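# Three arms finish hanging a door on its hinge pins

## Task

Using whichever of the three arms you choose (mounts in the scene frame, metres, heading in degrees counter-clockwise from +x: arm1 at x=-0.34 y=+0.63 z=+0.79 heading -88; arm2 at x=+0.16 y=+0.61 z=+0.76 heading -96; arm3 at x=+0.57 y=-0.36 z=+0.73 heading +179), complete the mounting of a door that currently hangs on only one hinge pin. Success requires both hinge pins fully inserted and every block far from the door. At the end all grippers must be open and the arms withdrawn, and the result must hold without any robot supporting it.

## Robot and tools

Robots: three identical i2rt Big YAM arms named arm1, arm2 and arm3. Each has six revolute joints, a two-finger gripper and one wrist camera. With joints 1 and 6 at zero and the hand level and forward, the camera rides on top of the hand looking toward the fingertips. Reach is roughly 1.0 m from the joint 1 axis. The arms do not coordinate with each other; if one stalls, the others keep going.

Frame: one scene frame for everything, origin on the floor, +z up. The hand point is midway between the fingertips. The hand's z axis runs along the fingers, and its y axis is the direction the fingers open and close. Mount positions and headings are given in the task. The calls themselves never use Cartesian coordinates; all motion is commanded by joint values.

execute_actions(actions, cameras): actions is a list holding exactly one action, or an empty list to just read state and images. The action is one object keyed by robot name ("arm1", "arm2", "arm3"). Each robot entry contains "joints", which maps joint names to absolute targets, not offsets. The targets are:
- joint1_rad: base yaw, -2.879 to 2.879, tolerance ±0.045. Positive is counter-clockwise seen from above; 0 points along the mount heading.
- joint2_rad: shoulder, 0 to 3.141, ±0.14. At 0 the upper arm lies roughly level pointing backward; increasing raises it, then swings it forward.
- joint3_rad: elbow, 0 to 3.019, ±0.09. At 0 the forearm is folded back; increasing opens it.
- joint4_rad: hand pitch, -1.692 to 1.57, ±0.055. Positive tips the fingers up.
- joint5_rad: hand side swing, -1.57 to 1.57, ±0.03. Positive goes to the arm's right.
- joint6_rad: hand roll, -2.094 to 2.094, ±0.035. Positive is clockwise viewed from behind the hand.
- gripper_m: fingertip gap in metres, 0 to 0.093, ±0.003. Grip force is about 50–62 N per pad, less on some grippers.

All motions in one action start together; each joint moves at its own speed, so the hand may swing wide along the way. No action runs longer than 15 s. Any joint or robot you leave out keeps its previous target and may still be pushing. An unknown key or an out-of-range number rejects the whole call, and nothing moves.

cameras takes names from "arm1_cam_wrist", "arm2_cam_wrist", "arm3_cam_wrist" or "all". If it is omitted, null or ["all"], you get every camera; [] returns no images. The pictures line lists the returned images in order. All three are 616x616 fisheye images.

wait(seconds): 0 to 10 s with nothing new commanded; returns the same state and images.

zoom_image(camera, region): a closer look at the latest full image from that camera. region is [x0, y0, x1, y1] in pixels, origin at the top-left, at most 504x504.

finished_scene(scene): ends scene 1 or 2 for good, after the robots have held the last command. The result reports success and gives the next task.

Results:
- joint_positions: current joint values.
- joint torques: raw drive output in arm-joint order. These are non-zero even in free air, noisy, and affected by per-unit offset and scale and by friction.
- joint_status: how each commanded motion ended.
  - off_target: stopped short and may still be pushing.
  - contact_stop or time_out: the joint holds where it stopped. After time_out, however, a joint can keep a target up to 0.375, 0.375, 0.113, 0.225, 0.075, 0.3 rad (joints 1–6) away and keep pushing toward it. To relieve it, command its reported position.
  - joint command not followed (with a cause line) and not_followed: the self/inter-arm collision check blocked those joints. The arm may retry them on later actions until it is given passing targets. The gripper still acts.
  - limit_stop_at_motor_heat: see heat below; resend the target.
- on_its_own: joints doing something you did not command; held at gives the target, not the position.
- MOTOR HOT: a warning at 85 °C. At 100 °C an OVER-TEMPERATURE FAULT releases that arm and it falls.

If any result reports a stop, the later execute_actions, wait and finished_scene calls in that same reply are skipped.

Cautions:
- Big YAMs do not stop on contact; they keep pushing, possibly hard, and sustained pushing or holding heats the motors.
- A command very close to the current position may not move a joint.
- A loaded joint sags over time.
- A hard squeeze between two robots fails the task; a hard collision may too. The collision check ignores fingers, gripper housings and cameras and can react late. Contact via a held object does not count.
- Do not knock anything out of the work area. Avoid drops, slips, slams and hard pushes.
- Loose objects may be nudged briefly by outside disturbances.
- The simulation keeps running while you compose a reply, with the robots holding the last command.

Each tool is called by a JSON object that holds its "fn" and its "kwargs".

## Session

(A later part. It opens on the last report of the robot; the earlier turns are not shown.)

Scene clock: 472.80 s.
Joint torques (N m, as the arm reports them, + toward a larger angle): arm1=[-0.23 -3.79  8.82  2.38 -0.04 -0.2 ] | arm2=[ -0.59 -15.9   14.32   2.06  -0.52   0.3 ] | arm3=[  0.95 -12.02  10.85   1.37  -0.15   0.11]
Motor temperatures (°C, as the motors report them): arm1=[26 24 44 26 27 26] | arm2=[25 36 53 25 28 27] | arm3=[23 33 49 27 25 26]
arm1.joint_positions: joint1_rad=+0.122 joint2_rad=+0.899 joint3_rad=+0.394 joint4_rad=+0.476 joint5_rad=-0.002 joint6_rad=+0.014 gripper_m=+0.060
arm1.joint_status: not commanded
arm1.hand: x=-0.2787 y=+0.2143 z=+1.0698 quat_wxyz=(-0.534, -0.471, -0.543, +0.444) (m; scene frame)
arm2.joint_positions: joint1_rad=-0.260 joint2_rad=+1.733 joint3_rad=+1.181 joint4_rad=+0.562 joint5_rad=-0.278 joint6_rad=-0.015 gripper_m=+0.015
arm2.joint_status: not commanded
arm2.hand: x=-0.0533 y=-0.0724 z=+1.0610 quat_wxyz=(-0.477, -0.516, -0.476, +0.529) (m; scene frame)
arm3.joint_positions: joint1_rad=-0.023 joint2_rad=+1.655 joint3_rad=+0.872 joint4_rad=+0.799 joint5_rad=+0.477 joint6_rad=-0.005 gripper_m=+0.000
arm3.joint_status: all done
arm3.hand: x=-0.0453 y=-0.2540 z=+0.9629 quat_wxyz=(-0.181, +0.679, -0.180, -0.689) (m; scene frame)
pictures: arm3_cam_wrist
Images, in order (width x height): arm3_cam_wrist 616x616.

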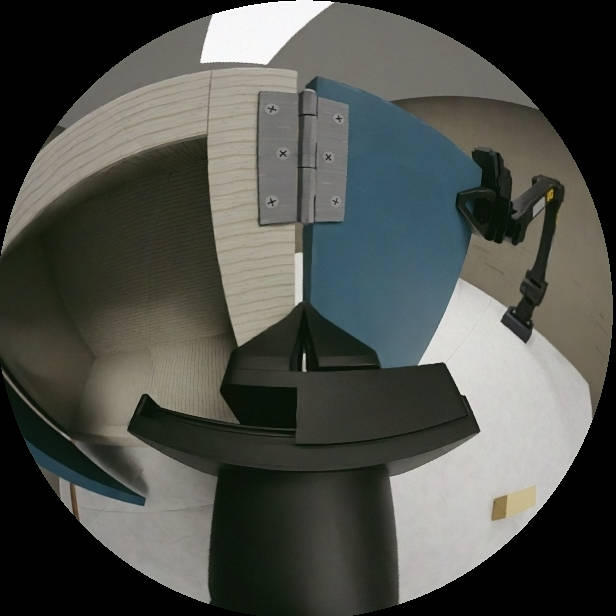

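{"fn": "execute_actions", "kwargs": {"actions": [{"arm3":{"joints":{"joint2_rad":1.79,"joint4_rad":0.91}}}], "cameras": ["arm3_cam_wrist"]}}

{"fn": "execute_actions", "kwargs": {"actions": [{"arm2":{"joints":{"joint2_rad":1.60,"joint3_rad":1.2}}}], "cameras": []}}

{"fn": "execute_actions", "kwargs": {"actions": [{"arm2":{"joints":{"joint2_rad":1.80,"joint3_rad":1.13}}}], "cameras": ["arm3_cam_wrist"]}}

Scene clock: 479.97 s.
Joint torques (N m, as the arm reports them, + toward a larger angle): arm1=[-0.47 -3.78  8.88  2.4  -0.03 -0.2 ] | arm2=[ -0.4  -16.26  14.31   2.05  -0.52   0.3 ] | arm3=[  0.92 -10.8    9.95   1.92  -0.71   0.06]
Motor temperatures (°C, as the motors report them): arm1=[26 24 44 26 27 26] | arm2=[25 36 53 25 28 27] | arm3=[23 33 50 27 25 26]
arm1.joint_positions: joint1_rad=+0.122 joint2_rad=+0.899 joint3_rad=+0.394 joint4_rad=+0.476 joint5_rad=-0.002 joint6_rad=+0.014 gripper_m=+0.060
arm1.joint_status: not commanded
arm1.hand: x=-0.2787 y=+0.2143 z=+1.0698 quat_wxyz=(-0.534, -0.471, -0.543, +0.444) (m; scene frame)
arm2.joint_positions: joint1_rad=-0.260 joint2_rad=+1.733 joint3_rad=+1.181 joint4_rad=+0.562 joint5_rad=-0.278 joint6_rad=-0.015 gripper_m=+0.015
arm2.joint_status: not commanded
arm2.hand: x=-0.0533 y=-0.0724 z=+1.0610 quat_wxyz=(-0.477, -0.516, -0.476, +0.529) (m; scene frame)
arm3.joint_positions: joint1_rad=-0.023 joint2_rad=+1.770 joint3_rad=+0.876 joint4_rad=+0.904 joint5_rad=+0.490 joint6_rad=-0.005 gripper_m=+0.000
arm3.joint_status: all done
arm3.hand: x=-0.0547 y=-0.2516 z=+0.9195 quat_wxyz=(-0.186, +0.679, -0.184, -0.686) (m; scene frame)
pictures: arm3_cam_wrist
Images, in order (width x height): arm3_cam_wrist 616x616.

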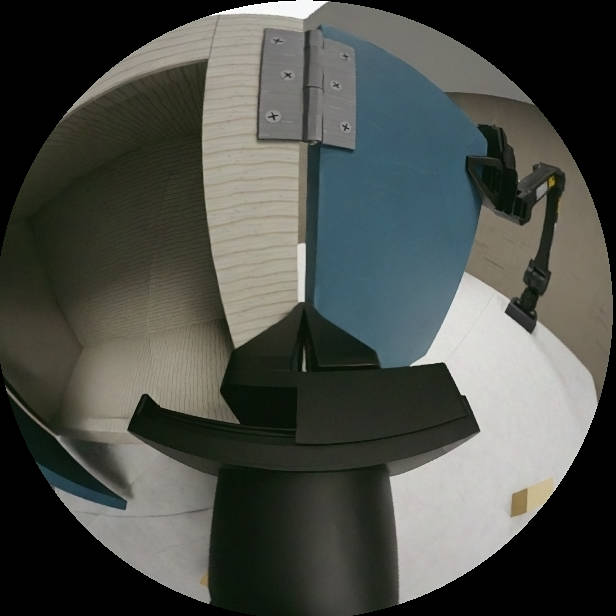

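Scene clock: 480.67 s.
Joint torques (N m, as the arm reports them, + toward a larger angle): arm1=[-0.31 -3.86  8.81  2.39 -0.04 -0.21] | arm2=[ -0.95 -24.71  11.76   2.29  -0.69   0.27] | arm3=[  0.93 -10.82   9.83   1.84  -0.69   0.08]
Motor temperatures (°C, as the motors report them): arm1=[26 24 44 26 27 26] | arm2=[25 37 53 25 28 27] | arm3=[23 33 50 27 25 26]
arm1.joint_positions: joint1_rad=+0.122 joint2_rad=+0.899 joint3_rad=+0.394 joint4_rad=+0.476 joint5_rad=-0.002 joint6_rad=+0.014 gripper_m=+0.060
arm1.joint_status: not commanded
arm1.hand: x=-0.2787 y=+0.2143 z=+1.0698 quat_wxyz=(-0.534, -0.471, -0.543, +0.444) (m; scene frame)
arm2.joint_positions: joint1_rad=-0.257 joint2_rad=+1.726 joint3_rad=+1.181 joint4_rad=+0.555 joint5_rad=-0.274 joint6_rad=-0.015 gripper_m=+0.015
arm2.joint_status: all done
arm2.hand: x=-0.0521 y=-0.0718 z=+1.0636 quat_wxyz=(-0.477, -0.516, -0.475, +0.529) (m; scene frame)
arm3.joint_positions: joint1_rad=-0.023 joint2_rad=+1.770 joint3_rad=+0.876 joint4_rad=+0.904 joint5_rad=+0.490 joint6_rad=-0.005 gripper_m=+0.000
arm3.joint_status: not commanded
arm3.hand: x=-0.0547 y=-0.2516 z=+0.9195 quat_wxyz=(-0.186, +0.679, -0.184, -0.686) (m; scene frame)
pictures: none
No camera images: the call's "cameras" was empty. Leave "cameras" out to get every camera's image.

Scene clock: 481.50 s.
Joint torques (N m, as the arm reports them, + toward a larger angle): arm1=[-0.27 -3.97  8.81  2.34 -0.03 -0.21] | arm2=[ -0.82 -10.41   6.5    1.56  -0.74   0.28] | arm3=[  1.07 -11.01   9.79   1.88  -0.65   0.1 ]
Motor temperatures (°C, as the motors report them): arm1=[26 24 44 26 27 26] | arm2=[25 37 53 25 28 27] | arm3=[23 33 50 27 25 26]
arm1.joint_positions: joint1_rad=+0.122 joint2_rad=+0.899 joint3_rad=+0.394 joint4_rad=+0.476 joint5_rad=-0.002 joint6_rad=+0.014 gripper_m=+0.060
arm1.joint_status: not commanded
arm1.hand: x=-0.2787 y=+0.2143 z=+1.0698 quat_wxyz=(-0.534, -0.471, -0.543, +0.444) (m; scene frame)
arm2.joint_positions: joint1_rad=-0.257 joint2_rad=+1.738 joint3_rad=+1.175 joint4_rad=+0.575 joint5_rad=-0.274 joint6_rad=-0.014 gripper_m=+0.015
arm2.joint_status: all done
arm2.hand: x=-0.0521 y=-0.0726 z=+1.0572 quat_wxyz=(-0.478, -0.516, -0.475, +0.530) (m; scene frame)
arm3.joint_positions: joint1_rad=-0.023 joint2_rad=+1.770 joint3_rad=+0.876 joint4_rad=+0.904 joint5_rad=+0.490 joint6_rad=-0.005 gripper_m=+0.000
arm3.joint_status: not commanded
arm3.hand: x=-0.0547 y=-0.2516 z=+0.9195 quat_wxyz=(-0.186, +0.679, -0.184, -0.686) (m; scene frame)
pictures: arm3_cam_wrist
Images, in order (width x height): arm3_cam_wrist 616x616.

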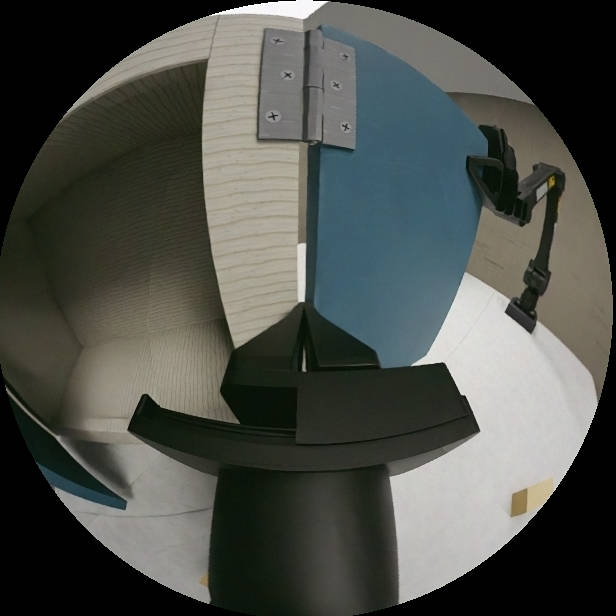

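{"fn": "execute_actions", "kwargs": {"actions": [{"arm3":{"joints":{"joint2_rad":1.84,"joint5_rad":0.50}},"arm2":{"joints":{"joint2_rad":1.70,"joint3_rad":1.2,"joint6_rad":0.06}}}], "cameras": []}}

{"fn": "execute_actions", "kwargs": {"actions": [{"arm2":{"joints":{"joint6_rad":-0.1}}}], "cameras": ["arm3_cam_wrist"]}}

Scene clock: 491.47 s.
Joint torques (N m, as the arm reports them, + toward a larger angle): arm1=[-0.29 -3.88  8.82  2.35 -0.04 -0.2 ] | arm2=[ -0.47 -17.99  12.07   1.65  -0.73   0.83] | arm3=[ 0.63 -8.07  9.69  1.15 -0.31  0.09]
Motor temperatures (°C, as the motors report them): arm1=[26 24 44 26 27 26] | arm2=[25 36 50 25 28 27] | arm3=[23 33 50 27 25 26]
arm1.joint_positions: joint1_rad=+0.122 joint2_rad=+0.899 joint3_rad=+0.394 joint4_rad=+0.476 joint5_rad=-0.002 joint6_rad=+0.014 gripper_m=+0.060
arm1.joint_status: not commanded
arm1.hand: x=-0.2787 y=+0.2143 z=+1.0698 quat_wxyz=(-0.534, -0.471, -0.543, +0.444) (m; scene frame)
arm2.joint_positions: joint1_rad=-0.257 joint2_rad=+1.735 joint3_rad=+1.177 joint4_rad=+0.575 joint5_rad=-0.273 joint6_rad=-0.002 gripper_m=+0.015
arm2.joint_status: joint6_rad time_out (moved +0.012 of +0.074); the others done
arm2.on_its_own: joint6_rad reads -0.002 and still pushes toward +0.060 since a time_out
arm2.hand: x=-0.0524 y=-0.0723 z=+1.0597 quat_wxyz=(-0.481, -0.518, -0.471, +0.528) (m; scene frame)
arm3.joint_positions: joint1_rad=-0.021 joint2_rad=+1.781 joint3_rad=+0.878 joint4_rad=+0.923 joint5_rad=+0.505 joint6_rad=-0.005 gripper_m=+0.000
arm3.joint_status: all done
arm3.hand: x=-0.0548 y=-0.2508 z=+0.9181 quat_wxyz=(-0.190, +0.675, -0.189, -0.688) (m; scene frame)
pictures: none
No camera images: the call's "cameras" was empty. Leave "cameras" out to get every camera's image.

not run: a stop came earlier in this reply.

{"fn": "execute_actions", "kwargs": {"actions": [{"arm3":{"joints":{"joint2_rad":1.70,"joint4_rad":0.84,"joint5_rad":0.48}},"arm2":{"joints":{"joint6_rad":-0.01}}}], "cameras": []}}

{"fn": "execute_actions", "kwargs": {"actions": [{"arm3":{"joints":{"joint3_rad":0.72,"joint4_rad":0.75}}}], "cameras": ["arm3_cam_wrist"]}}

{"fn": "zoom_image", "kwargs": {"camera": "arm3_cam_wrist", "region": [230,220,370,360]}}

Scene clock: 498.67 s.
Joint torques (N m, as the arm reports them, + toward a larger angle): arm1=[-0.45 -3.84  8.83  2.38 -0.04 -0.2 ] | arm2=[ -0.27 -17.38  12.11   1.51  -0.72   0.12] | arm3=[  0.89 -13.85  10.05   1.3   -0.49   0.07]
Motor temperatures (°C, as the motors report them): arm1=[26 24 44 26 27 26] | arm2=[25 36 51 25 28 27] | arm3=[23 33 50 27 25 26]
arm1.joint_positions: joint1_rad=+0.122 joint2_rad=+0.899 joint3_rad=+0.394 joint4_rad=+0.476 joint5_rad=-0.002 joint6_rad=+0.014 gripper_m=+0.060
arm1.joint_status: not commanded
arm1.hand: x=-0.2787 y=+0.2143 z=+1.0698 quat_wxyz=(-0.534, -0.471, -0.543, +0.444) (m; scene frame)
arm2.joint_positions: joint1_rad=-0.257 joint2_rad=+1.735 joint3_rad=+1.177 joint4_rad=+0.575 joint5_rad=-0.273 joint6_rad=-0.012 gripper_m=+0.015
arm2.joint_status: all done
arm2.hand: x=-0.0523 y=-0.0722 z=+1.0600 quat_wxyz=(-0.479, -0.515, -0.473, +0.531) (m; scene frame)
arm3.joint_positions: joint1_rad=-0.021 joint2_rad=+1.719 joint3_rad=+0.878 joint4_rad=+0.848 joint5_rad=+0.489 joint6_rad=-0.005 gripper_m=+0.000
arm3.joint_status: all done
arm3.hand: x=-0.0520 y=-0.2533 z=+0.9384 quat_wxyz=(-0.185, +0.681, -0.182, -0.685) (m; scene frame)
pictures: none
No camera images: the call's "cameras" was empty. Leave "cameras" out to get every camera's image.

Scene clock: 499.73 s.
Joint torques (N m, as the arm reports them, + toward a larger angle): arm1=[-0.31 -3.89  8.85  2.38 -0.03 -0.2 ] | arm2=[ -0.59 -17.86  12.19   1.69  -0.7    0.13] | arm3=[  0.94 -11.68   6.92   1.48  -0.18   0.1 ]
Motor temperatures (°C, as the motors report them): arm1=[26 24 44 26 27 26] | arm2=[25 36 51 25 28 27] | arm3=[23 33 50 27 25 26]
arm1.joint_positions: joint1_rad=+0.122 joint2_rad=+0.899 joint3_rad=+0.394 joint4_rad=+0.476 joint5_rad=-0.002 joint6_rad=+0.014 gripper_m=+0.060
arm1.joint_status: not commanded
arm1.hand: x=-0.2787 y=+0.2143 z=+1.0698 quat_wxyz=(-0.534, -0.471, -0.543, +0.444) (m; scene frame)
arm2.joint_positions: joint1_rad=-0.257 joint2_rad=+1.735 joint3_rad=+1.177 joint4_rad=+0.575 joint5_rad=-0.273 joint6_rad=-0.012 gripper_m=+0.015
arm2.joint_status: not commanded
arm2.hand: x=-0.0523 y=-0.0722 z=+1.0600 quat_wxyz=(-0.479, -0.515, -0.473, +0.531) (m; scene frame)
arm3.joint_positions: joint1_rad=-0.021 joint2_rad=+1.709 joint3_rad=+0.713 joint4_rad=+0.755 joint5_rad=+0.483 joint6_rad=-0.005 gripper_m=+0.000
arm3.joint_status: all done
arm3.hand: x=+0.0044 y=-0.2563 z=+0.8484 quat_wxyz=(-0.201, +0.762, -0.159, -0.595) (m; scene frame)
pictures: arm3_cam_wrist
Images, in order (width x height): arm3_cam_wrist 616x616.

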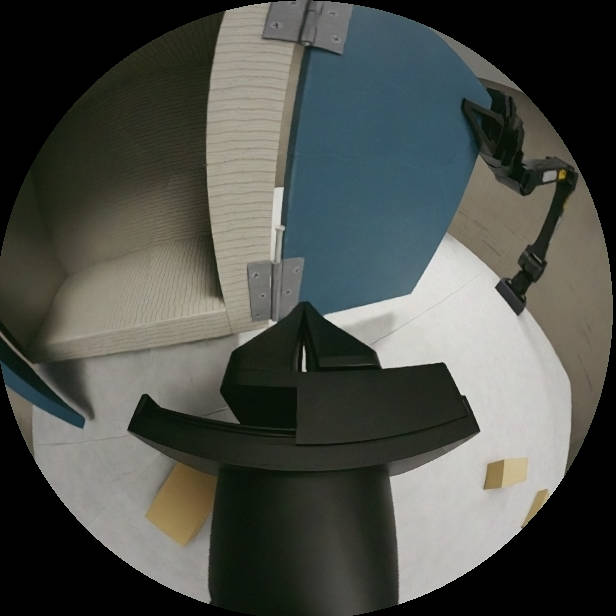

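Region (230, 220, 370, 360) of arm3_cam_wrist's 616x616 image, scaled by 3.600, with more detail than that image has.

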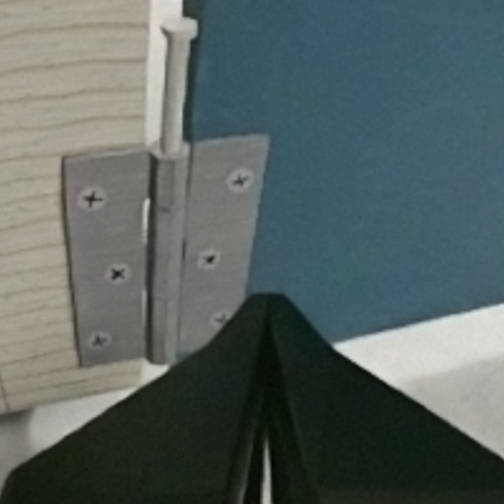

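{"fn": "execute_actions", "kwargs": {"actions": [{"arm3":{"joints":{"joint2_rad":1.62,"joint3_rad":0.80,"joint4_rad":0.82}}}], "cameras": []}}

{"fn": "execute_actions", "kwargs": {"actions": [{"arm3":{"joints":{"joint2_rad":1.68,"joint3_rad":0.895,"joint4_rad":0.83}}}], "cameras": ["arm3_cam_wrist"]}}

Scene clock: 508.47 s.
Joint torques (N m, as the arm reports them, + toward a larger angle): arm1=[-0.27 -3.88  8.81  2.34 -0.03 -0.2 ] | arm2=[ -0.8  -17.9   12.16   1.55  -0.71   0.13] | arm3=[  1.02 -10.77   9.46   2.19  -0.25   0.11]
Motor temperatures (°C, as the motors report them): arm1=[26 24 44 26 27 26] | arm2=[25 37 51 25 28 27] | arm3=[23 33 49 27 25 26]
arm1.joint_positions: joint1_rad=+0.122 joint2_rad=+0.899 joint3_rad=+0.394 joint4_rad=+0.476 joint5_rad=-0.002 joint6_rad=+0.014 gripper_m=+0.060
arm1.joint_status: not commanded
arm1.hand: x=-0.2787 y=+0.2143 z=+1.0698 quat_wxyz=(-0.534, -0.471, -0.543, +0.444) (m; scene frame)
arm2.joint_positions: joint1_rad=-0.257 joint2_rad=+1.735 joint3_rad=+1.177 joint4_rad=+0.575 joint5_rad=-0.273 joint6_rad=-0.012 gripper_m=+0.015
arm2.joint_status: not commanded
arm2.hand: x=-0.0523 y=-0.0722 z=+1.0600 quat_wxyz=(-0.479, -0.515, -0.473, +0.531) (m; scene frame)
arm3.joint_positions: joint1_rad=-0.021 joint2_rad=+1.621 joint3_rad=+0.772 joint4_rad=+0.806 joint5_rad=+0.483 joint6_rad=-0.005 gripper_m=+0.000
arm3.joint_status: all done
arm3.hand: x=-0.0139 y=-0.2557 z=+0.9357 quat_wxyz=(-0.187, +0.698, -0.176, -0.668) (m; scene frame)
pictures: none
No camera images: the call's "cameras" was empty. Leave "cameras" out to get every camera's image.

Scene clock: 509.20 s.
Joint torques (N m, as the arm reports them, + toward a larger angle): arm1=[-0.29 -3.97  8.84  2.37 -0.04 -0.2 ] | arm2=[ -0.29 -18.03  12.24   1.5   -0.69   0.13] | arm3=[  0.65 -10.64  10.86   2.59  -0.26   0.07]
Motor temperatures (°C, as the motors report them): arm1=[26 24 44 26 27 26] | arm2=[25 37 51 25 28 27] | arm3=[23 33 49 27 25 26]
arm1.joint_positions: joint1_rad=+0.122 joint2_rad=+0.899 joint3_rad=+0.394 joint4_rad=+0.476 joint5_rad=-0.002 joint6_rad=+0.014 gripper_m=+0.060
arm1.joint_status: not commanded
arm1.hand: x=-0.2787 y=+0.2143 z=+1.0698 quat_wxyz=(-0.534, -0.471, -0.543, +0.444) (m; scene frame)
arm2.joint_positions: joint1_rad=-0.257 joint2_rad=+1.735 joint3_rad=+1.177 joint4_rad=+0.575 joint5_rad=-0.273 joint6_rad=-0.012 gripper_m=+0.015
arm2.joint_status: not commanded
arm2.hand: x=-0.0523 y=-0.0722 z=+1.0600 quat_wxyz=(-0.479, -0.515, -0.473, +0.531) (m; scene frame)
arm3.joint_positions: joint1_rad=-0.021 joint2_rad=+1.670 joint3_rad=+0.856 joint4_rad=+0.811 joint5_rad=+0.483 joint6_rad=-0.005 gripper_m=+0.000
arm3.joint_status: all done
arm3.hand: x=-0.0421 y=-0.2547 z=+0.9487 quat_wxyz=(-0.184, +0.685, -0.179, -0.682) (m; scene frame)
pictures: arm3_cam_wrist
Images, in order (width x height): arm3_cam_wrist 616x616.

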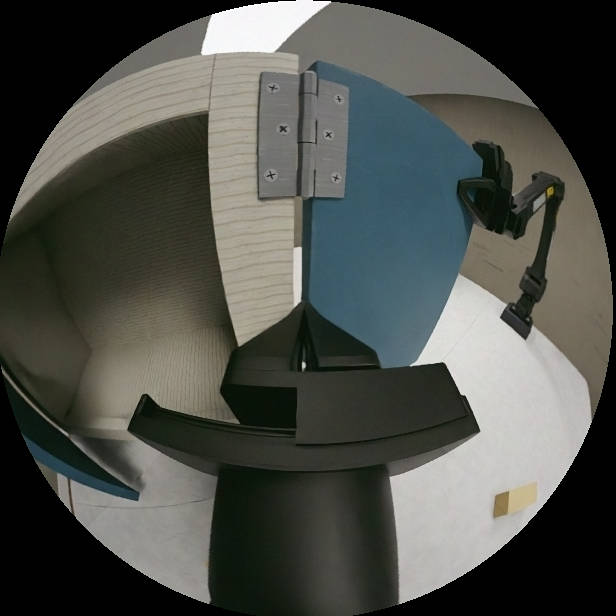

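{"fn": "execute_actions", "kwargs": {"actions": [{"arm3":{"joints":{"joint2_rad":1.79,"joint4_rad":0.93}}}], "cameras": ["arm3_cam_wrist"]}}

{"fn": "execute_actions", "kwargs": {"actions": [{"arm3":{"joints":{"joint2_rad":1.86,"joint3_rad":0.87,"joint4_rad":1.0}}}], "cameras": ["arm3_cam_wrist"]}}

Scene clock: 514.23 s.
Joint torques (N m, as the arm reports them, + toward a larger angle): arm1=[-0.19 -3.86  8.84  2.37 -0.02 -0.2 ] | arm2=[ -0.25 -17.92  12.15   1.59  -0.71   0.1 ] | arm3=[  0.98 -12.85   9.58   2.56  -0.21   0.1 ]
Motor temperatures (°C, as the motors report them): arm1=[26 24 44 26 27 26] | arm2=[25 37 51 25 28 27] | arm3=[23 33 50 27 25 26]
arm1.joint_positions: joint1_rad=+0.122 joint2_rad=+0.899 joint3_rad=+0.394 joint4_rad=+0.476 joint5_rad=-0.002 joint6_rad=+0.014 gripper_m=+0.060
arm1.joint_status: not commanded
arm1.hand: x=-0.2787 y=+0.2143 z=+1.0698 quat_wxyz=(-0.534, -0.471, -0.543, +0.444) (m; scene frame)
arm2.joint_positions: joint1_rad=-0.257 joint2_rad=+1.735 joint3_rad=+1.177 joint4_rad=+0.575 joint5_rad=-0.273 joint6_rad=-0.012 gripper_m=+0.015
arm2.joint_status: not commanded
arm2.hand: x=-0.0523 y=-0.0722 z=+1.0600 quat_wxyz=(-0.479, -0.515, -0.473, +0.531) (m; scene frame)
arm3.joint_positions: joint1_rad=-0.021 joint2_rad=+1.791 joint3_rad=+0.859 joint4_rad=+0.905 joint5_rad=+0.483 joint6_rad=-0.005 gripper_m=+0.000
arm3.joint_status: all done
arm3.hand: x=-0.0515 y=-0.2543 z=+0.8993 quat_wxyz=(-0.186, +0.693, -0.178, -0.674) (m; scene frame)
pictures: arm3_cam_wrist
Images, in order (width x height): arm3_cam_wrist 616x616.

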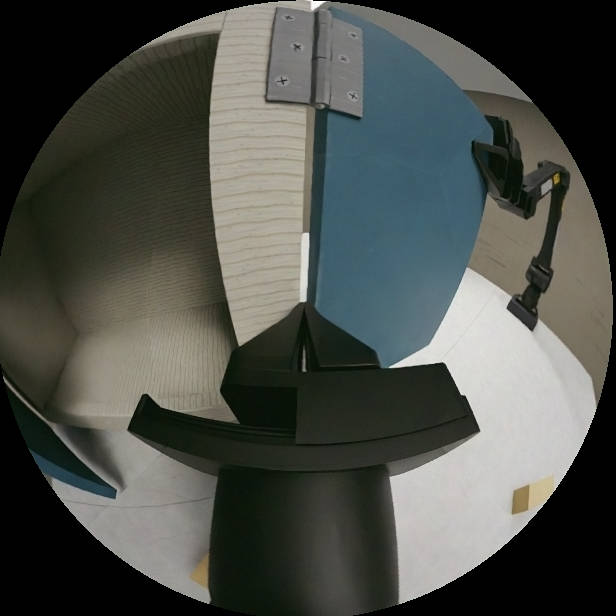

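Scene clock: 515.10 s.
Joint torques (N m, as the arm reports them, + toward a larger angle): arm1=[-0.21 -3.81  8.79  2.36 -0.03 -0.21] | arm2=[ -0.73 -18.02  12.29   1.53  -0.73   0.13] | arm3=[  0.94 -10.43   7.43   2.13  -0.57   0.1 ]
Motor temperatures (°C, as the motors report them): arm1=[26 24 44 26 27 26] | arm2=[25 37 51 25 28 27] | arm3=[23 33 50 27 25 26]
arm1.joint_positions: joint1_rad=+0.122 joint2_rad=+0.899 joint3_rad=+0.394 joint4_rad=+0.476 joint5_rad=-0.002 joint6_rad=+0.014 gripper_m=+0.060
arm1.joint_status: not commanded
arm1.hand: x=-0.2787 y=+0.2143 z=+1.0698 quat_wxyz=(-0.534, -0.471, -0.543, +0.444) (m; scene frame)
arm2.joint_positions: joint1_rad=-0.257 joint2_rad=+1.735 joint3_rad=+1.177 joint4_rad=+0.575 joint5_rad=-0.273 joint6_rad=-0.012 gripper_m=+0.015
arm2.joint_status: not commanded
arm2.hand: x=-0.0523 y=-0.0722 z=+1.0600 quat_wxyz=(-0.479, -0.515, -0.473, +0.531) (m; scene frame)
arm3.joint_positions: joint1_rad=-0.020 joint2_rad=+1.838 joint3_rad=+0.857 joint4_rad=+0.991 joint5_rad=+0.491 joint6_rad=-0.005 gripper_m=+0.000
arm3.joint_status: all done
arm3.hand: x=-0.0524 y=-0.2537 z=+0.8897 quat_wxyz=(-0.185, +0.680, -0.183, -0.686) (m; scene frame)
pictures: arm3_cam_wrist
Images, in order (width x height): arm3_cam_wrist 616x616.

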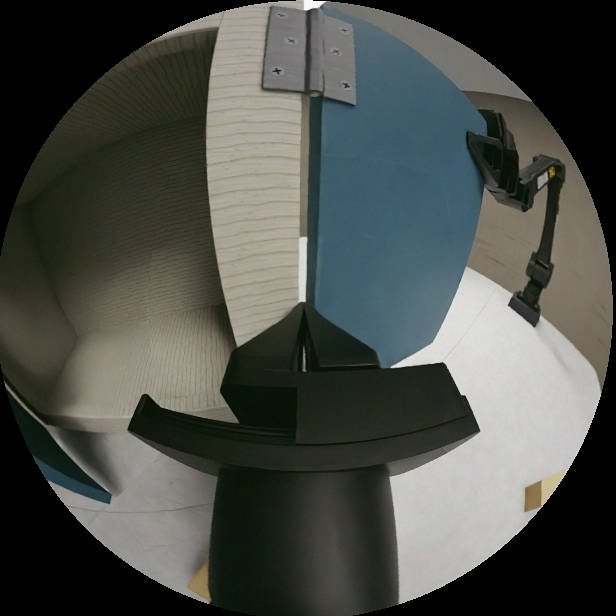

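Progressing. Continue, easing x.

{"fn": "execute_actions", "kwargs": {"actions": [{"arm3":{"joints":{"joint2_rad":1.92,"joint3_rad":0.82,"joint4_rad":1.07}}}], "cameras": []}}

{"fn": "execute_actions", "kwargs": {"actions": [{"arm3":{"joints":{"joint2_rad":1.55,"joint3_rad":0.66,"joint4_rad":0.7}}}], "cameras": ["arm3_cam_wrist"]}}

{"fn": "zoom_image", "kwargs": {"camera": "arm3_cam_wrist", "region": [220,200,380,360]}}

Scene clock: 520.90 s.
Joint torques (N m, as the arm reports them, + toward a larger angle): arm1=[-0.28 -3.7   8.83  2.36 -0.03 -0.2 ] | arm2=[ -0.76 -17.52  12.17   1.66  -0.69   0.13] | arm3=[ 1.1  -8.89  3.93  1.39 -0.27  0.04]
Motor temperatures (°C, as the motors report them): arm1=[26 24 44 26 27 26] | arm2=[25 37 51 25 28 27] | arm3=[23 33 49 27 25 26]
arm1.joint_positions: joint1_rad=+0.122 joint2_rad=+0.899 joint3_rad=+0.394 joint4_rad=+0.476 joint5_rad=-0.002 joint6_rad=+0.014 gripper_m=+0.060
arm1.joint_status: not commanded
arm1.hand: x=-0.2787 y=+0.2143 z=+1.0698 quat_wxyz=(-0.534, -0.471, -0.543, +0.444) (m; scene frame)
arm2.joint_positions: joint1_rad=-0.257 joint2_rad=+1.735 joint3_rad=+1.177 joint4_rad=+0.575 joint5_rad=-0.273 joint6_rad=-0.012 gripper_m=+0.015
arm2.joint_status: not commanded
arm2.hand: x=-0.0523 y=-0.0722 z=+1.0600 quat_wxyz=(-0.479, -0.515, -0.473, +0.531) (m; scene frame)
arm3.joint_positions: joint1_rad=-0.020 joint2_rad=+1.870 joint3_rad=+0.844 joint4_rad=+1.079 joint5_rad=+0.483 joint6_rad=-0.005 gripper_m=+0.000
arm3.joint_status: all done
arm3.hand: x=-0.0491 y=-0.2550 z=+0.8842 quat_wxyz=(-0.179, +0.665, -0.184, -0.701) (m; scene frame)
pictures: none
No camera images: the call's "cameras" was empty. Leave "cameras" out to get every camera's image.

Scene clock: 522.07 s.
Joint torques (N m, as the arm reports them, + toward a larger angle): arm1=[-0.47 -3.8   8.82  2.38 -0.03 -0.2 ] | arm2=[ -0.55 -18.24  12.28   1.7   -0.72   0.14] | arm3=[ 0.97 -8.15  7.9   1.34 -0.13  0.12]
Motor temperatures (°C, as the motors report them): arm1=[26 24 44 26 27 26] | arm2=[25 37 51 25 28 27] | arm3=[23 33 49 27 25 26]
arm1.joint_positions: joint1_rad=+0.122 joint2_rad=+0.899 joint3_rad=+0.394 joint4_rad=+0.476 joint5_rad=-0.002 joint6_rad=+0.014 gripper_m=+0.060
arm1.joint_status: not commanded
arm1.hand: x=-0.2787 y=+0.2143 z=+1.0698 quat_wxyz=(-0.534, -0.471, -0.543, +0.444) (m; scene frame)
arm2.joint_positions: joint1_rad=-0.257 joint2_rad=+1.735 joint3_rad=+1.177 joint4_rad=+0.575 joint5_rad=-0.273 joint6_rad=-0.012 gripper_m=+0.015
arm2.joint_status: not commanded
arm2.hand: x=-0.0523 y=-0.0722 z=+1.0600 quat_wxyz=(-0.479, -0.515, -0.473, +0.531) (m; scene frame)
arm3.joint_positions: joint1_rad=-0.020 joint2_rad=+1.538 joint3_rad=+0.648 joint4_rad=+0.711 joint5_rad=+0.481 joint6_rad=-0.005 gripper_m=+0.000
arm3.joint_status: all done
arm3.hand: x=+0.0324 y=-0.2583 z=+0.9010 quat_wxyz=(-0.196, +0.743, -0.164, -0.619) (m; scene frame)
pictures: arm3_cam_wrist
Images, in order (width x height): arm3_cam_wrist 616x616.

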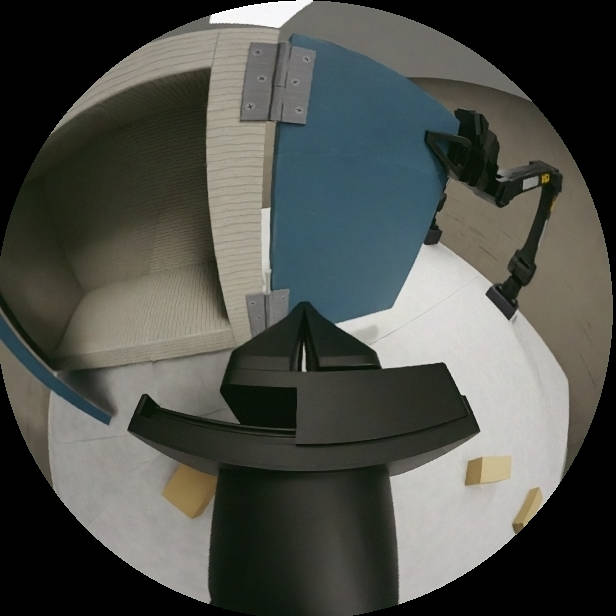

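Region (220, 200, 380, 360) of arm3_cam_wrist's 616x616 image, scaled by 3.150, with more detail than that image has.

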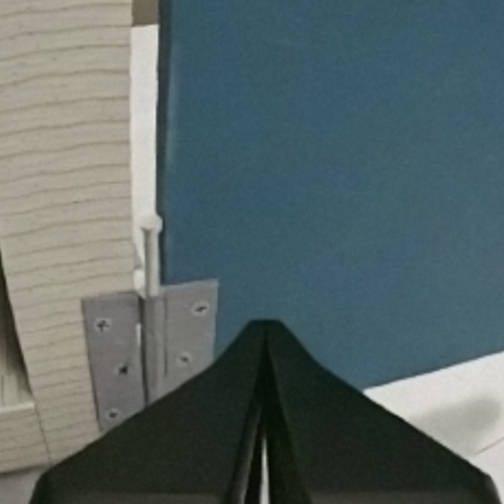

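{"fn": "execute_actions", "kwargs": {"actions": [{"arm3":{"joints":{"joint2_rad":1.70,"joint3_rad":0.885,"joint4_rad":0.85}}}], "cameras": []}}

{"fn": "execute_actions", "kwargs": {"actions": [{"arm3":{"joints":{"joint2_rad":1.9,"joint3_rad":0.85,"joint4_rad":1.04}}}], "cameras": []}}

{"fn": "execute_actions", "kwargs": {"actions": [{"arm3":{"joints":{"joint2_rad":1.96,"joint3_rad":0.85,"joint4_rad":1.08}},"arm2":{"joints":{"joint2_rad":1.62,"joint3_rad":1.2}}}], "cameras": ["arm3_cam_wrist"]}}

Scene clock: 529.40 s.
Joint torques (N m, as the arm reports them, + toward a larger angle): arm1=[-0.29 -3.83  8.8   2.36 -0.03 -0.2 ] | arm2=[ -0.88 -17.76  12.16   1.62  -0.71   0.11] | arm3=[  0.84 -11.68  10.08   2.39  -0.15   0.09]
Motor temperatures (°C, as the motors report them): arm1=[26 24 44 26 27 26] | arm2=[25 37 51 25 28 27] | arm3=[23 33 49 27 25 26]
arm1.joint_positions: joint1_rad=+0.122 joint2_rad=+0.899 joint3_rad=+0.394 joint4_rad=+0.476 joint5_rad=-0.002 joint6_rad=+0.014 gripper_m=+0.060
arm1.joint_status: not commanded
arm1.hand: x=-0.2787 y=+0.2143 z=+1.0698 quat_wxyz=(-0.534, -0.471, -0.543, +0.444) (m; scene frame)
arm2.joint_positions: joint1_rad=-0.257 joint2_rad=+1.735 joint3_rad=+1.177 joint4_rad=+0.575 joint5_rad=-0.273 joint6_rad=-0.012 gripper_m=+0.015
arm2.joint_status: not commanded
arm2.hand: x=-0.0523 y=-0.0722 z=+1.0600 quat_wxyz=(-0.479, -0.515, -0.473, +0.531) (m; scene frame)
arm3.joint_positions: joint1_rad=-0.020 joint2_rad=+1.700 joint3_rad=+0.852 joint4_rad=+0.832 joint5_rad=+0.481 joint6_rad=-0.005 gripper_m=+0.000
arm3.joint_status: all done
arm3.hand: x=-0.0440 y=-0.2556 z=+0.9342 quat_wxyz=(-0.184, +0.689, -0.177, -0.678) (m; scene frame)
pictures: none
No camera images: the call's "cameras" was empty. Leave "cameras" out to get every camera's image.

Scene clock: 530.20 s.
Joint torques (N m, as the arm reports them, + toward a larger angle): arm1=[-0.22 -3.79  8.81  2.36 -0.02 -0.2 ] | arm2=[ -0.92 -17.61  12.25   1.6   -0.71   0.14] | arm3=[  0.65 -10.3    5.95   1.77  -0.37   0.09]
Motor temperatures (°C, as the motors report them): arm1=[26 24 44 26 27 26] | arm2=[25 37 51 25 28 27] | arm3=[23 33 49 27 25 26]
arm1.joint_positions: joint1_rad=+0.122 joint2_rad=+0.899 joint3_rad=+0.394 joint4_rad=+0.476 joint5_rad=-0.002 joint6_rad=+0.014 gripper_m=+0.060
arm1.joint_status: not commanded
arm1.hand: x=-0.2787 y=+0.2143 z=+1.0698 quat_wxyz=(-0.534, -0.471, -0.543, +0.444) (m; scene frame)
arm2.joint_positions: joint1_rad=-0.257 joint2_rad=+1.735 joint3_rad=+1.177 joint4_rad=+0.575 joint5_rad=-0.273 joint6_rad=-0.012 gripper_m=+0.015
arm2.joint_status: not commanded
arm2.hand: x=-0.0523 y=-0.0722 z=+1.0600 quat_wxyz=(-0.479, -0.515, -0.473, +0.531) (m; scene frame)
arm3.joint_positions: joint1_rad=-0.018 joint2_rad=+1.867 joint3_rad=+0.852 joint4_rad=+1.038 joint5_rad=+0.486 joint6_rad=-0.005 gripper_m=+0.000
arm3.joint_status: all done
arm3.hand: x=-0.0518 y=-0.2554 z=+0.8804 quat_wxyz=(-0.182, +0.676, -0.182, -0.691) (m; scene frame)
pictures: none
No camera images: the call's "cameras" was empty. Leave "cameras" out to get every camera's image.

Scene clock: 530.83 s.
Joint torques (N m, as the arm reports them, + toward a larger angle): arm1=[-0.23 -3.74  8.84  2.38 -0.04 -0.19] | arm2=[ -0.37 -22.62  12.13   1.94  -0.82   0.17] | arm3=[ 0.36 -8.22  5.76  0.88 -0.46  0.11]
Motor temperatures (°C, as the motors report them): arm1=[26 24 44 26 27 26] | arm2=[25 37 51 25 28 27] | arm3=[23 33 49 27 25 26]
arm1.joint_positions: joint1_rad=+0.122 joint2_rad=+0.899 joint3_rad=+0.394 joint4_rad=+0.476 joint5_rad=-0.002 joint6_rad=+0.014 gripper_m=+0.060
arm1.joint_status: not commanded
arm1.hand: x=-0.2787 y=+0.2143 z=+1.0698 quat_wxyz=(-0.534, -0.471, -0.543, +0.444) (m; scene frame)
arm2.joint_positions: joint1_rad=-0.256 joint2_rad=+1.729 joint3_rad=+1.177 joint4_rad=+0.565 joint5_rad=-0.270 joint6_rad=-0.015 gripper_m=+0.015
arm2.joint_status: all done
arm2.hand: x=-0.0516 y=-0.0717 z=+1.0622 quat_wxyz=(-0.477, -0.516, -0.474, +0.531) (m; scene frame)
arm3.joint_positions: joint1_rad=-0.018 joint2_rad=+1.894 joint3_rad=+0.852 joint4_rad=+1.104 joint5_rad=+0.488 joint6_rad=-0.005 gripper_m=+0.000
arm3.joint_status: all done
arm3.hand: x=-0.0516 y=-0.2552 z=+0.8787 quat_wxyz=(-0.179, +0.662, -0.185, -0.704) (m; scene frame)
pictures: arm3_cam_wrist
Images, in order (width x height): arm3_cam_wrist 616x616.

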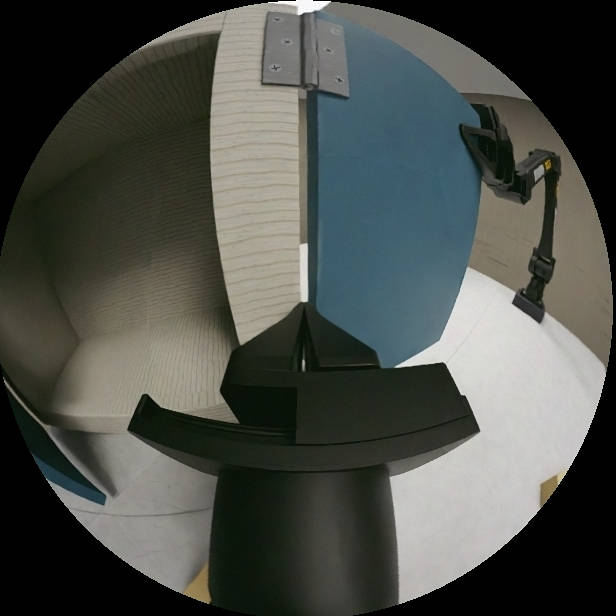

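{"fn": "execute_actions", "kwargs": {"actions": [{"arm3":{"joints":{"joint4_rad":1.0}},"arm2":{"joints":{"joint2_rad":1.80,"joint3_rad":1.14}}}], "cameras": []}}

{"fn": "execute_actions", "kwargs": {"actions": [{"arm2":{"joints":{"gripper_m":0.07,"joint2_rad":1.735,"joint3_rad":1.177}}}], "cameras": ["arm3_cam_wrist"]}}

Scene clock: 536.33 s.
Joint torques (N m, as the arm reports them, + toward a larger angle): arm1=[-0.46 -3.78  8.81  2.37 -0.04 -0.19] | arm2=[ -0.75 -10.16   7.26   1.66  -0.61   0.18] | arm3=[ 0.69 -8.64  5.81  0.06 -0.6   0.09]
Motor temperatures (°C, as the motors report them): arm1=[26 24 44 26 27 26] | arm2=[25 38 51 25 28 27] | arm3=[23 33 48 27 25 26]
arm1.joint_positions: joint1_rad=+0.122 joint2_rad=+0.899 joint3_rad=+0.394 joint4_rad=+0.476 joint5_rad=-0.002 joint6_rad=+0.014 gripper_m=+0.060
arm1.joint_status: not commanded
arm1.hand: x=-0.2787 y=+0.2143 z=+1.0698 quat_wxyz=(-0.534, -0.471, -0.543, +0.444) (m; scene frame)
arm2.joint_positions: joint1_rad=-0.258 joint2_rad=+1.738 joint3_rad=+1.177 joint4_rad=+0.573 joint5_rad=-0.275 joint6_rad=-0.015 gripper_m=+0.015
arm2.joint_status: all done
arm2.hand: x=-0.0526 y=-0.0726 z=+1.0576 quat_wxyz=(-0.478, -0.515, -0.475, +0.530) (m; scene frame)
arm3.joint_positions: joint1_rad=-0.017 joint2_rad=+1.909 joint3_rad=+0.851 joint4_rad=+1.046 joint5_rad=+0.492 joint6_rad=-0.005 gripper_m=+0.000
arm3.joint_status: all done
arm3.hand: x=-0.0516 y=-0.2552 z=+0.8566 quat_wxyz=(-0.186, +0.687, -0.181, -0.678) (m; scene frame)
pictures: none
No camera images: the call's "cameras" was empty. Leave "cameras" out to get every camera's image.

Scene clock: 537.00 s.
Joint torques (N m, as the arm reports them, + toward a larger angle): arm1=[-0.24 -3.77  8.86  2.36 -0.03 -0.2 ] | arm2=[ -0.72 -15.37  10.44   1.69  -0.15   0.17] | arm3=[ 0.54 -8.89  5.78  0.11 -0.59  0.11]
Motor temperatures (°C, as the motors report them): arm1=[26 24 44 26 27 26] | arm2=[25 38 51 25 28 27] | arm3=[23 33 48 27 25 26]
arm1.joint_positions: joint1_rad=+0.122 joint2_rad=+0.899 joint3_rad=+0.394 joint4_rad=+0.476 joint5_rad=-0.002 joint6_rad=+0.014 gripper_m=+0.060
arm1.joint_status: not commanded
arm1.hand: x=-0.2787 y=+0.2143 z=+1.0698 quat_wxyz=(-0.534, -0.471, -0.543, +0.444) (m; scene frame)
arm2.joint_positions: joint1_rad=-0.258 joint2_rad=+1.739 joint3_rad=+1.174 joint4_rad=+0.573 joint5_rad=-0.286 joint6_rad=-0.015 gripper_m=+0.070
arm2.joint_status: all done
arm2.hand: x=-0.0506 y=-0.0724 z=+1.0548 quat_wxyz=(-0.480, -0.514, -0.479, +0.526) (m; scene frame)
arm3.joint_positions: joint1_rad=-0.017 joint2_rad=+1.909 joint3_rad=+0.851 joint4_rad=+1.046 joint5_rad=+0.492 joint6_rad=-0.005 gripper_m=+0.000
arm3.joint_status: not commanded
arm3.hand: x=-0.0516 y=-0.2552 z=+0.8566 quat_wxyz=(-0.186, +0.687, -0.181, -0.678) (m; scene frame)
pictures: arm3_cam_wrist
Images, in order (width x height): arm3_cam_wrist 616x616.

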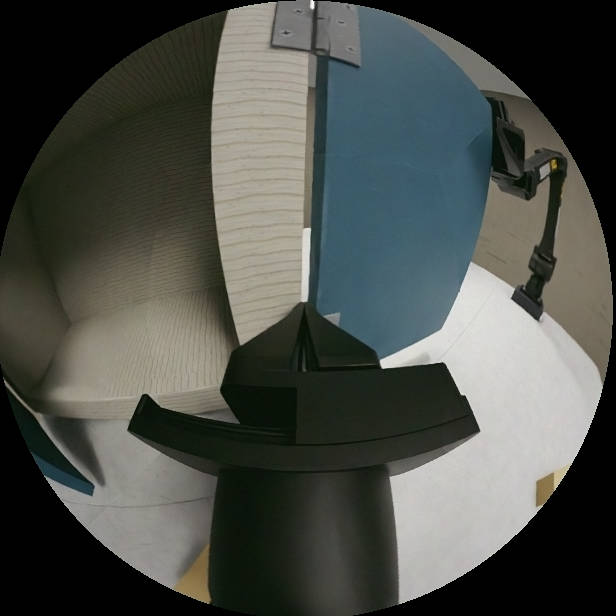

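It dropped to 0.857. One more small press, then inspect.

{"fn": "execute_actions", "kwargs": {"actions": [{"arm3":{"joints":{"joint4_rad":0.95}},"arm2":{"joints":{"joint2_rad":1.45,"joint3_rad":0.85,"joint4_rad":0.6}}}], "cameras": []}}

{"fn": "execute_actions", "kwargs": {"actions": [{"arm3":{"joints":{"joint2_rad":1.55,"joint3_rad":0.66,"joint4_rad":0.7}},"arm2":{"joints":{"joint2_rad":1.0,"joint3_rad":0.5}}}], "cameras": ["arm3_cam_wrist"]}}

{"fn": "zoom_image", "kwargs": {"camera": "arm3_cam_wrist", "region": [220,230,340,350]}}

Scene clock: 544.27 s.
Joint torques (N m, as the arm reports them, + toward a larger angle): arm1=[-0.44 -3.78  8.77  2.4  -0.03 -0.2 ] | arm2=[-0.59 -9.61  9.91  2.59 -0.14  0.18] | arm3=[ 1.01 -7.93  5.78 -0.67 -0.59  0.1 ]
Motor temperatures (°C, as the motors report them): arm1=[26 24 44 26 27 26] | arm2=[25 37 50 25 28 27] | arm3=[23 33 47 27 25 26]
arm1.joint_positions: joint1_rad=+0.122 joint2_rad=+0.899 joint3_rad=+0.394 joint4_rad=+0.476 joint5_rad=-0.002 joint6_rad=+0.014 gripper_m=+0.060
arm1.joint_status: not commanded
arm1.hand: x=-0.2787 y=+0.2143 z=+1.0698 quat_wxyz=(-0.534, -0.471, -0.543, +0.444) (m; scene frame)
arm2.joint_positions: joint1_rad=-0.258 joint2_rad=+1.436 joint3_rad=+0.853 joint4_rad=+0.578 joint5_rad=-0.286 joint6_rad=-0.015 gripper_m=+0.070
arm2.joint_status: all done
arm2.hand: x=-0.0084 y=+0.0375 z=+1.0686 quat_wxyz=(-0.478, -0.518, -0.481, +0.522) (m; scene frame)
arm3.joint_positions: joint1_rad=-0.017 joint2_rad=+1.900 joint3_rad=+0.851 joint4_rad=+1.018 joint5_rad=+0.492 joint6_rad=-0.005 gripper_m=+0.000
arm3.joint_status: joint4_rad time_out (moved -0.028 of -0.096)
arm3.on_its_own: joint4_rad reads +1.018 and still pushes toward +0.950 since a time_out
arm3.hand: x=-0.0514 y=-0.2552 z=+0.8558 quat_wxyz=(-0.188, +0.694, -0.179, -0.672) (m; scene frame)
pictures: none
No camera images: the call's "cameras" was empty. Leave "cameras" out to get every camera's image.

not run: a stop came earlier in this reply.

Region (220, 230, 340, 350) of arm3_cam_wrist's 616x616 image, scaled by 4.200, with more detail than that image has.

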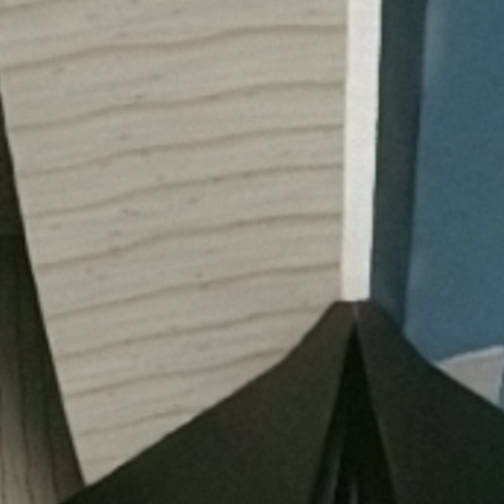

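{"fn": "execute_actions", "kwargs": {"actions": [{"arm3":{"joints":{"joint2_rad":1.55,"joint3_rad":0.70,"joint4_rad":0.8}},"arm2":{"joints":{"joint2_rad":1.0,"joint3_rad":0.5}}}], "cameras": ["arm3_cam_wrist"]}}

{"fn": "zoom_image", "kwargs": {"camera": "arm3_cam_wrist", "region": [210,220,350,360]}}

Scene clock: 549.33 s.
Joint torques (N m, as the arm reports them, + toward a larger angle): arm1=[-0.31 -3.73  8.81  2.34 -0.02 -0.21] | arm2=[-1.11 -4.38 10.17  2.42 -0.11  0.2 ] | arm3=[ 0.96 -7.9   8.9   1.7  -0.17  0.09]
Motor temperatures (°C, as the motors report them): arm1=[26 24 44 26 27 26] | arm2=[25 37 50 25 27 27] | arm3=[23 33 47 27 25 26]
arm1.joint_positions: joint1_rad=+0.122 joint2_rad=+0.899 joint3_rad=+0.394 joint4_rad=+0.476 joint5_rad=-0.002 joint6_rad=+0.014 gripper_m=+0.060
arm1.joint_status: not commanded
arm1.hand: x=-0.2787 y=+0.2143 z=+1.0698 quat_wxyz=(-0.534, -0.471, -0.543, +0.444) (m; scene frame)
arm2.joint_positions: joint1_rad=-0.258 joint2_rad=+0.995 joint3_rad=+0.505 joint4_rad=+0.578 joint5_rad=-0.286 joint6_rad=-0.015 gripper_m=+0.070
arm2.joint_status: all done
arm2.hand: x=+0.0447 y=+0.1760 z=+1.0908 quat_wxyz=(-0.491, -0.488, -0.466, +0.551) (m; scene frame)
arm3.joint_positions: joint1_rad=-0.017 joint2_rad=+1.535 joint3_rad=+0.682 joint4_rad=+0.801 joint5_rad=+0.481 joint6_rad=-0.005 gripper_m=+0.000
arm3.joint_status: all done
arm3.hand: x=+0.0193 y=-0.2592 z=+0.9384 quat_wxyz=(-0.186, +0.702, -0.174, -0.665) (m; scene frame)
pictures: arm3_cam_wrist
Images, in order (width x height): arm3_cam_wrist 616x616.

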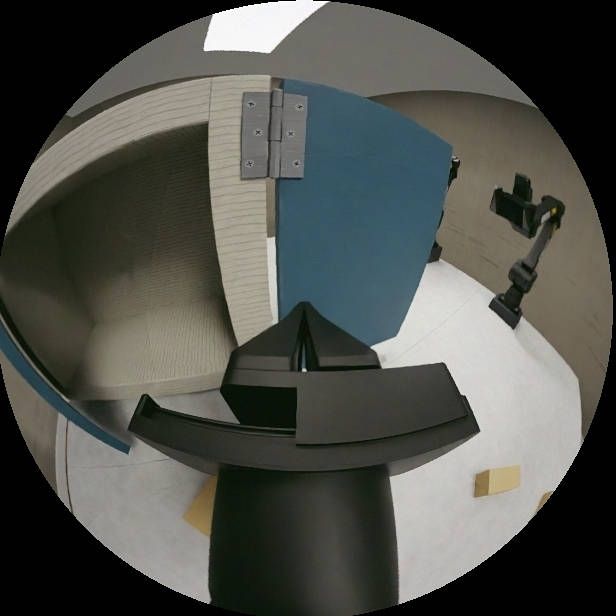

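Region (210, 220, 350, 360) of arm3_cam_wrist's 616x616 image, scaled by 3.600, with more detail than that image has.

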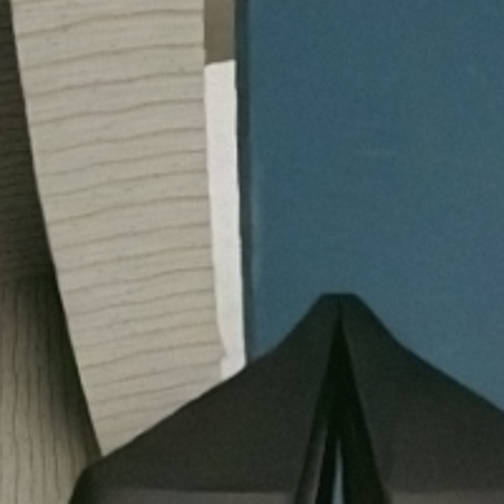

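{"fn": "execute_actions", "kwargs": {"actions": [{"arm3":{"joints":{"joint2_rad":1.3,"joint3_rad":0.52,"joint4_rad":0.3}}}], "cameras": ["arm3_cam_wrist"]}}

{"fn": "zoom_image", "kwargs": {"camera": "arm3_cam_wrist", "region": [210,200,330,320]}}

Scene clock: 553.73 s.
Joint torques (N m, as the arm reports them, + toward a larger angle): arm1=[-0.39 -3.74  8.85  2.37 -0.04 -0.21] | arm2=[-0.91 -4.18 10.08  2.66 -0.09  0.17] | arm3=[ 0.79 -6.73  7.67  1.35 -0.04  0.1 ]
Motor temperatures (°C, as the motors report them): arm1=[26 24 44 26 27 26] | arm2=[25 36 50 25 27 27] | arm3=[23 33 47 27 25 26]
arm1.joint_positions: joint1_rad=+0.122 joint2_rad=+0.899 joint3_rad=+0.394 joint4_rad=+0.476 joint5_rad=-0.002 joint6_rad=+0.014 gripper_m=+0.060
arm1.joint_status: not commanded
arm1.hand: x=-0.2787 y=+0.2143 z=+1.0698 quat_wxyz=(-0.534, -0.471, -0.543, +0.444) (m; scene frame)
arm2.joint_positions: joint1_rad=-0.258 joint2_rad=+0.995 joint3_rad=+0.505 joint4_rad=+0.578 joint5_rad=-0.286 joint6_rad=-0.015 gripper_m=+0.070
arm2.joint_status: not commanded
arm2.hand: x=+0.0447 y=+0.1760 z=+1.0908 quat_wxyz=(-0.491, -0.488, -0.466, +0.551) (m; scene frame)
arm3.joint_positions: joint1_rad=-0.017 joint2_rad=+1.301 joint3_rad=+0.520 joint4_rad=+0.310 joint5_rad=+0.481 joint6_rad=-0.005 gripper_m=+0.000
arm3.joint_status: all done
arm3.hand: x=+0.1135 y=-0.2623 z=+0.8689 quat_wxyz=(-0.213, +0.826, -0.136, -0.504) (m; scene frame)
pictures: arm3_cam_wrist
Images, in order (width x height): arm3_cam_wrist 616x616.

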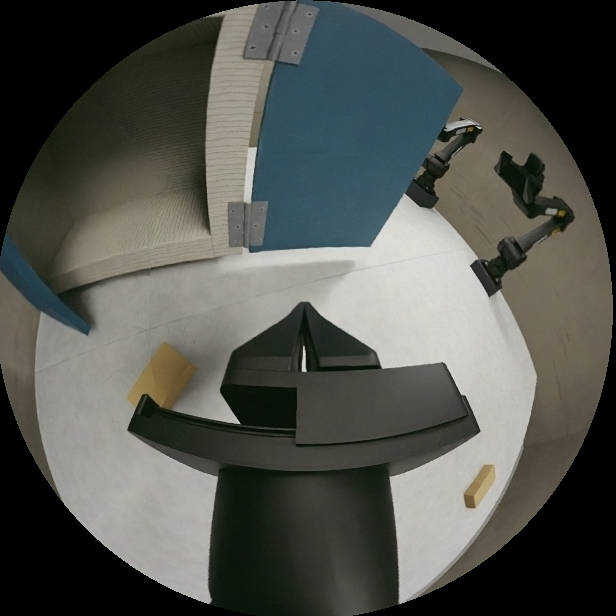

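Region (210, 200, 330, 320) of arm3_cam_wrist's 616x616 image, scaled by 4.200, with more detail than that image has.

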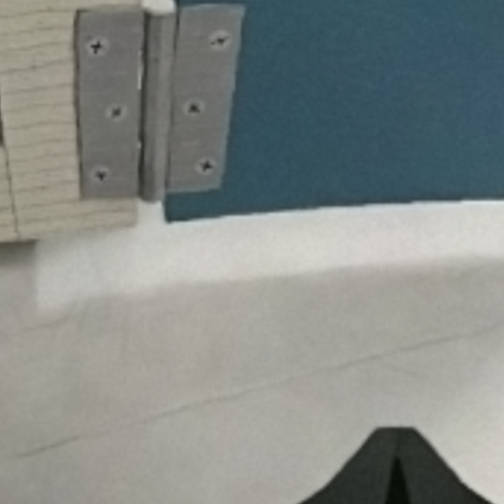

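{"fn": "finished_scene", "kwargs": {"scene": 2}}

The scene is finished: the task was done.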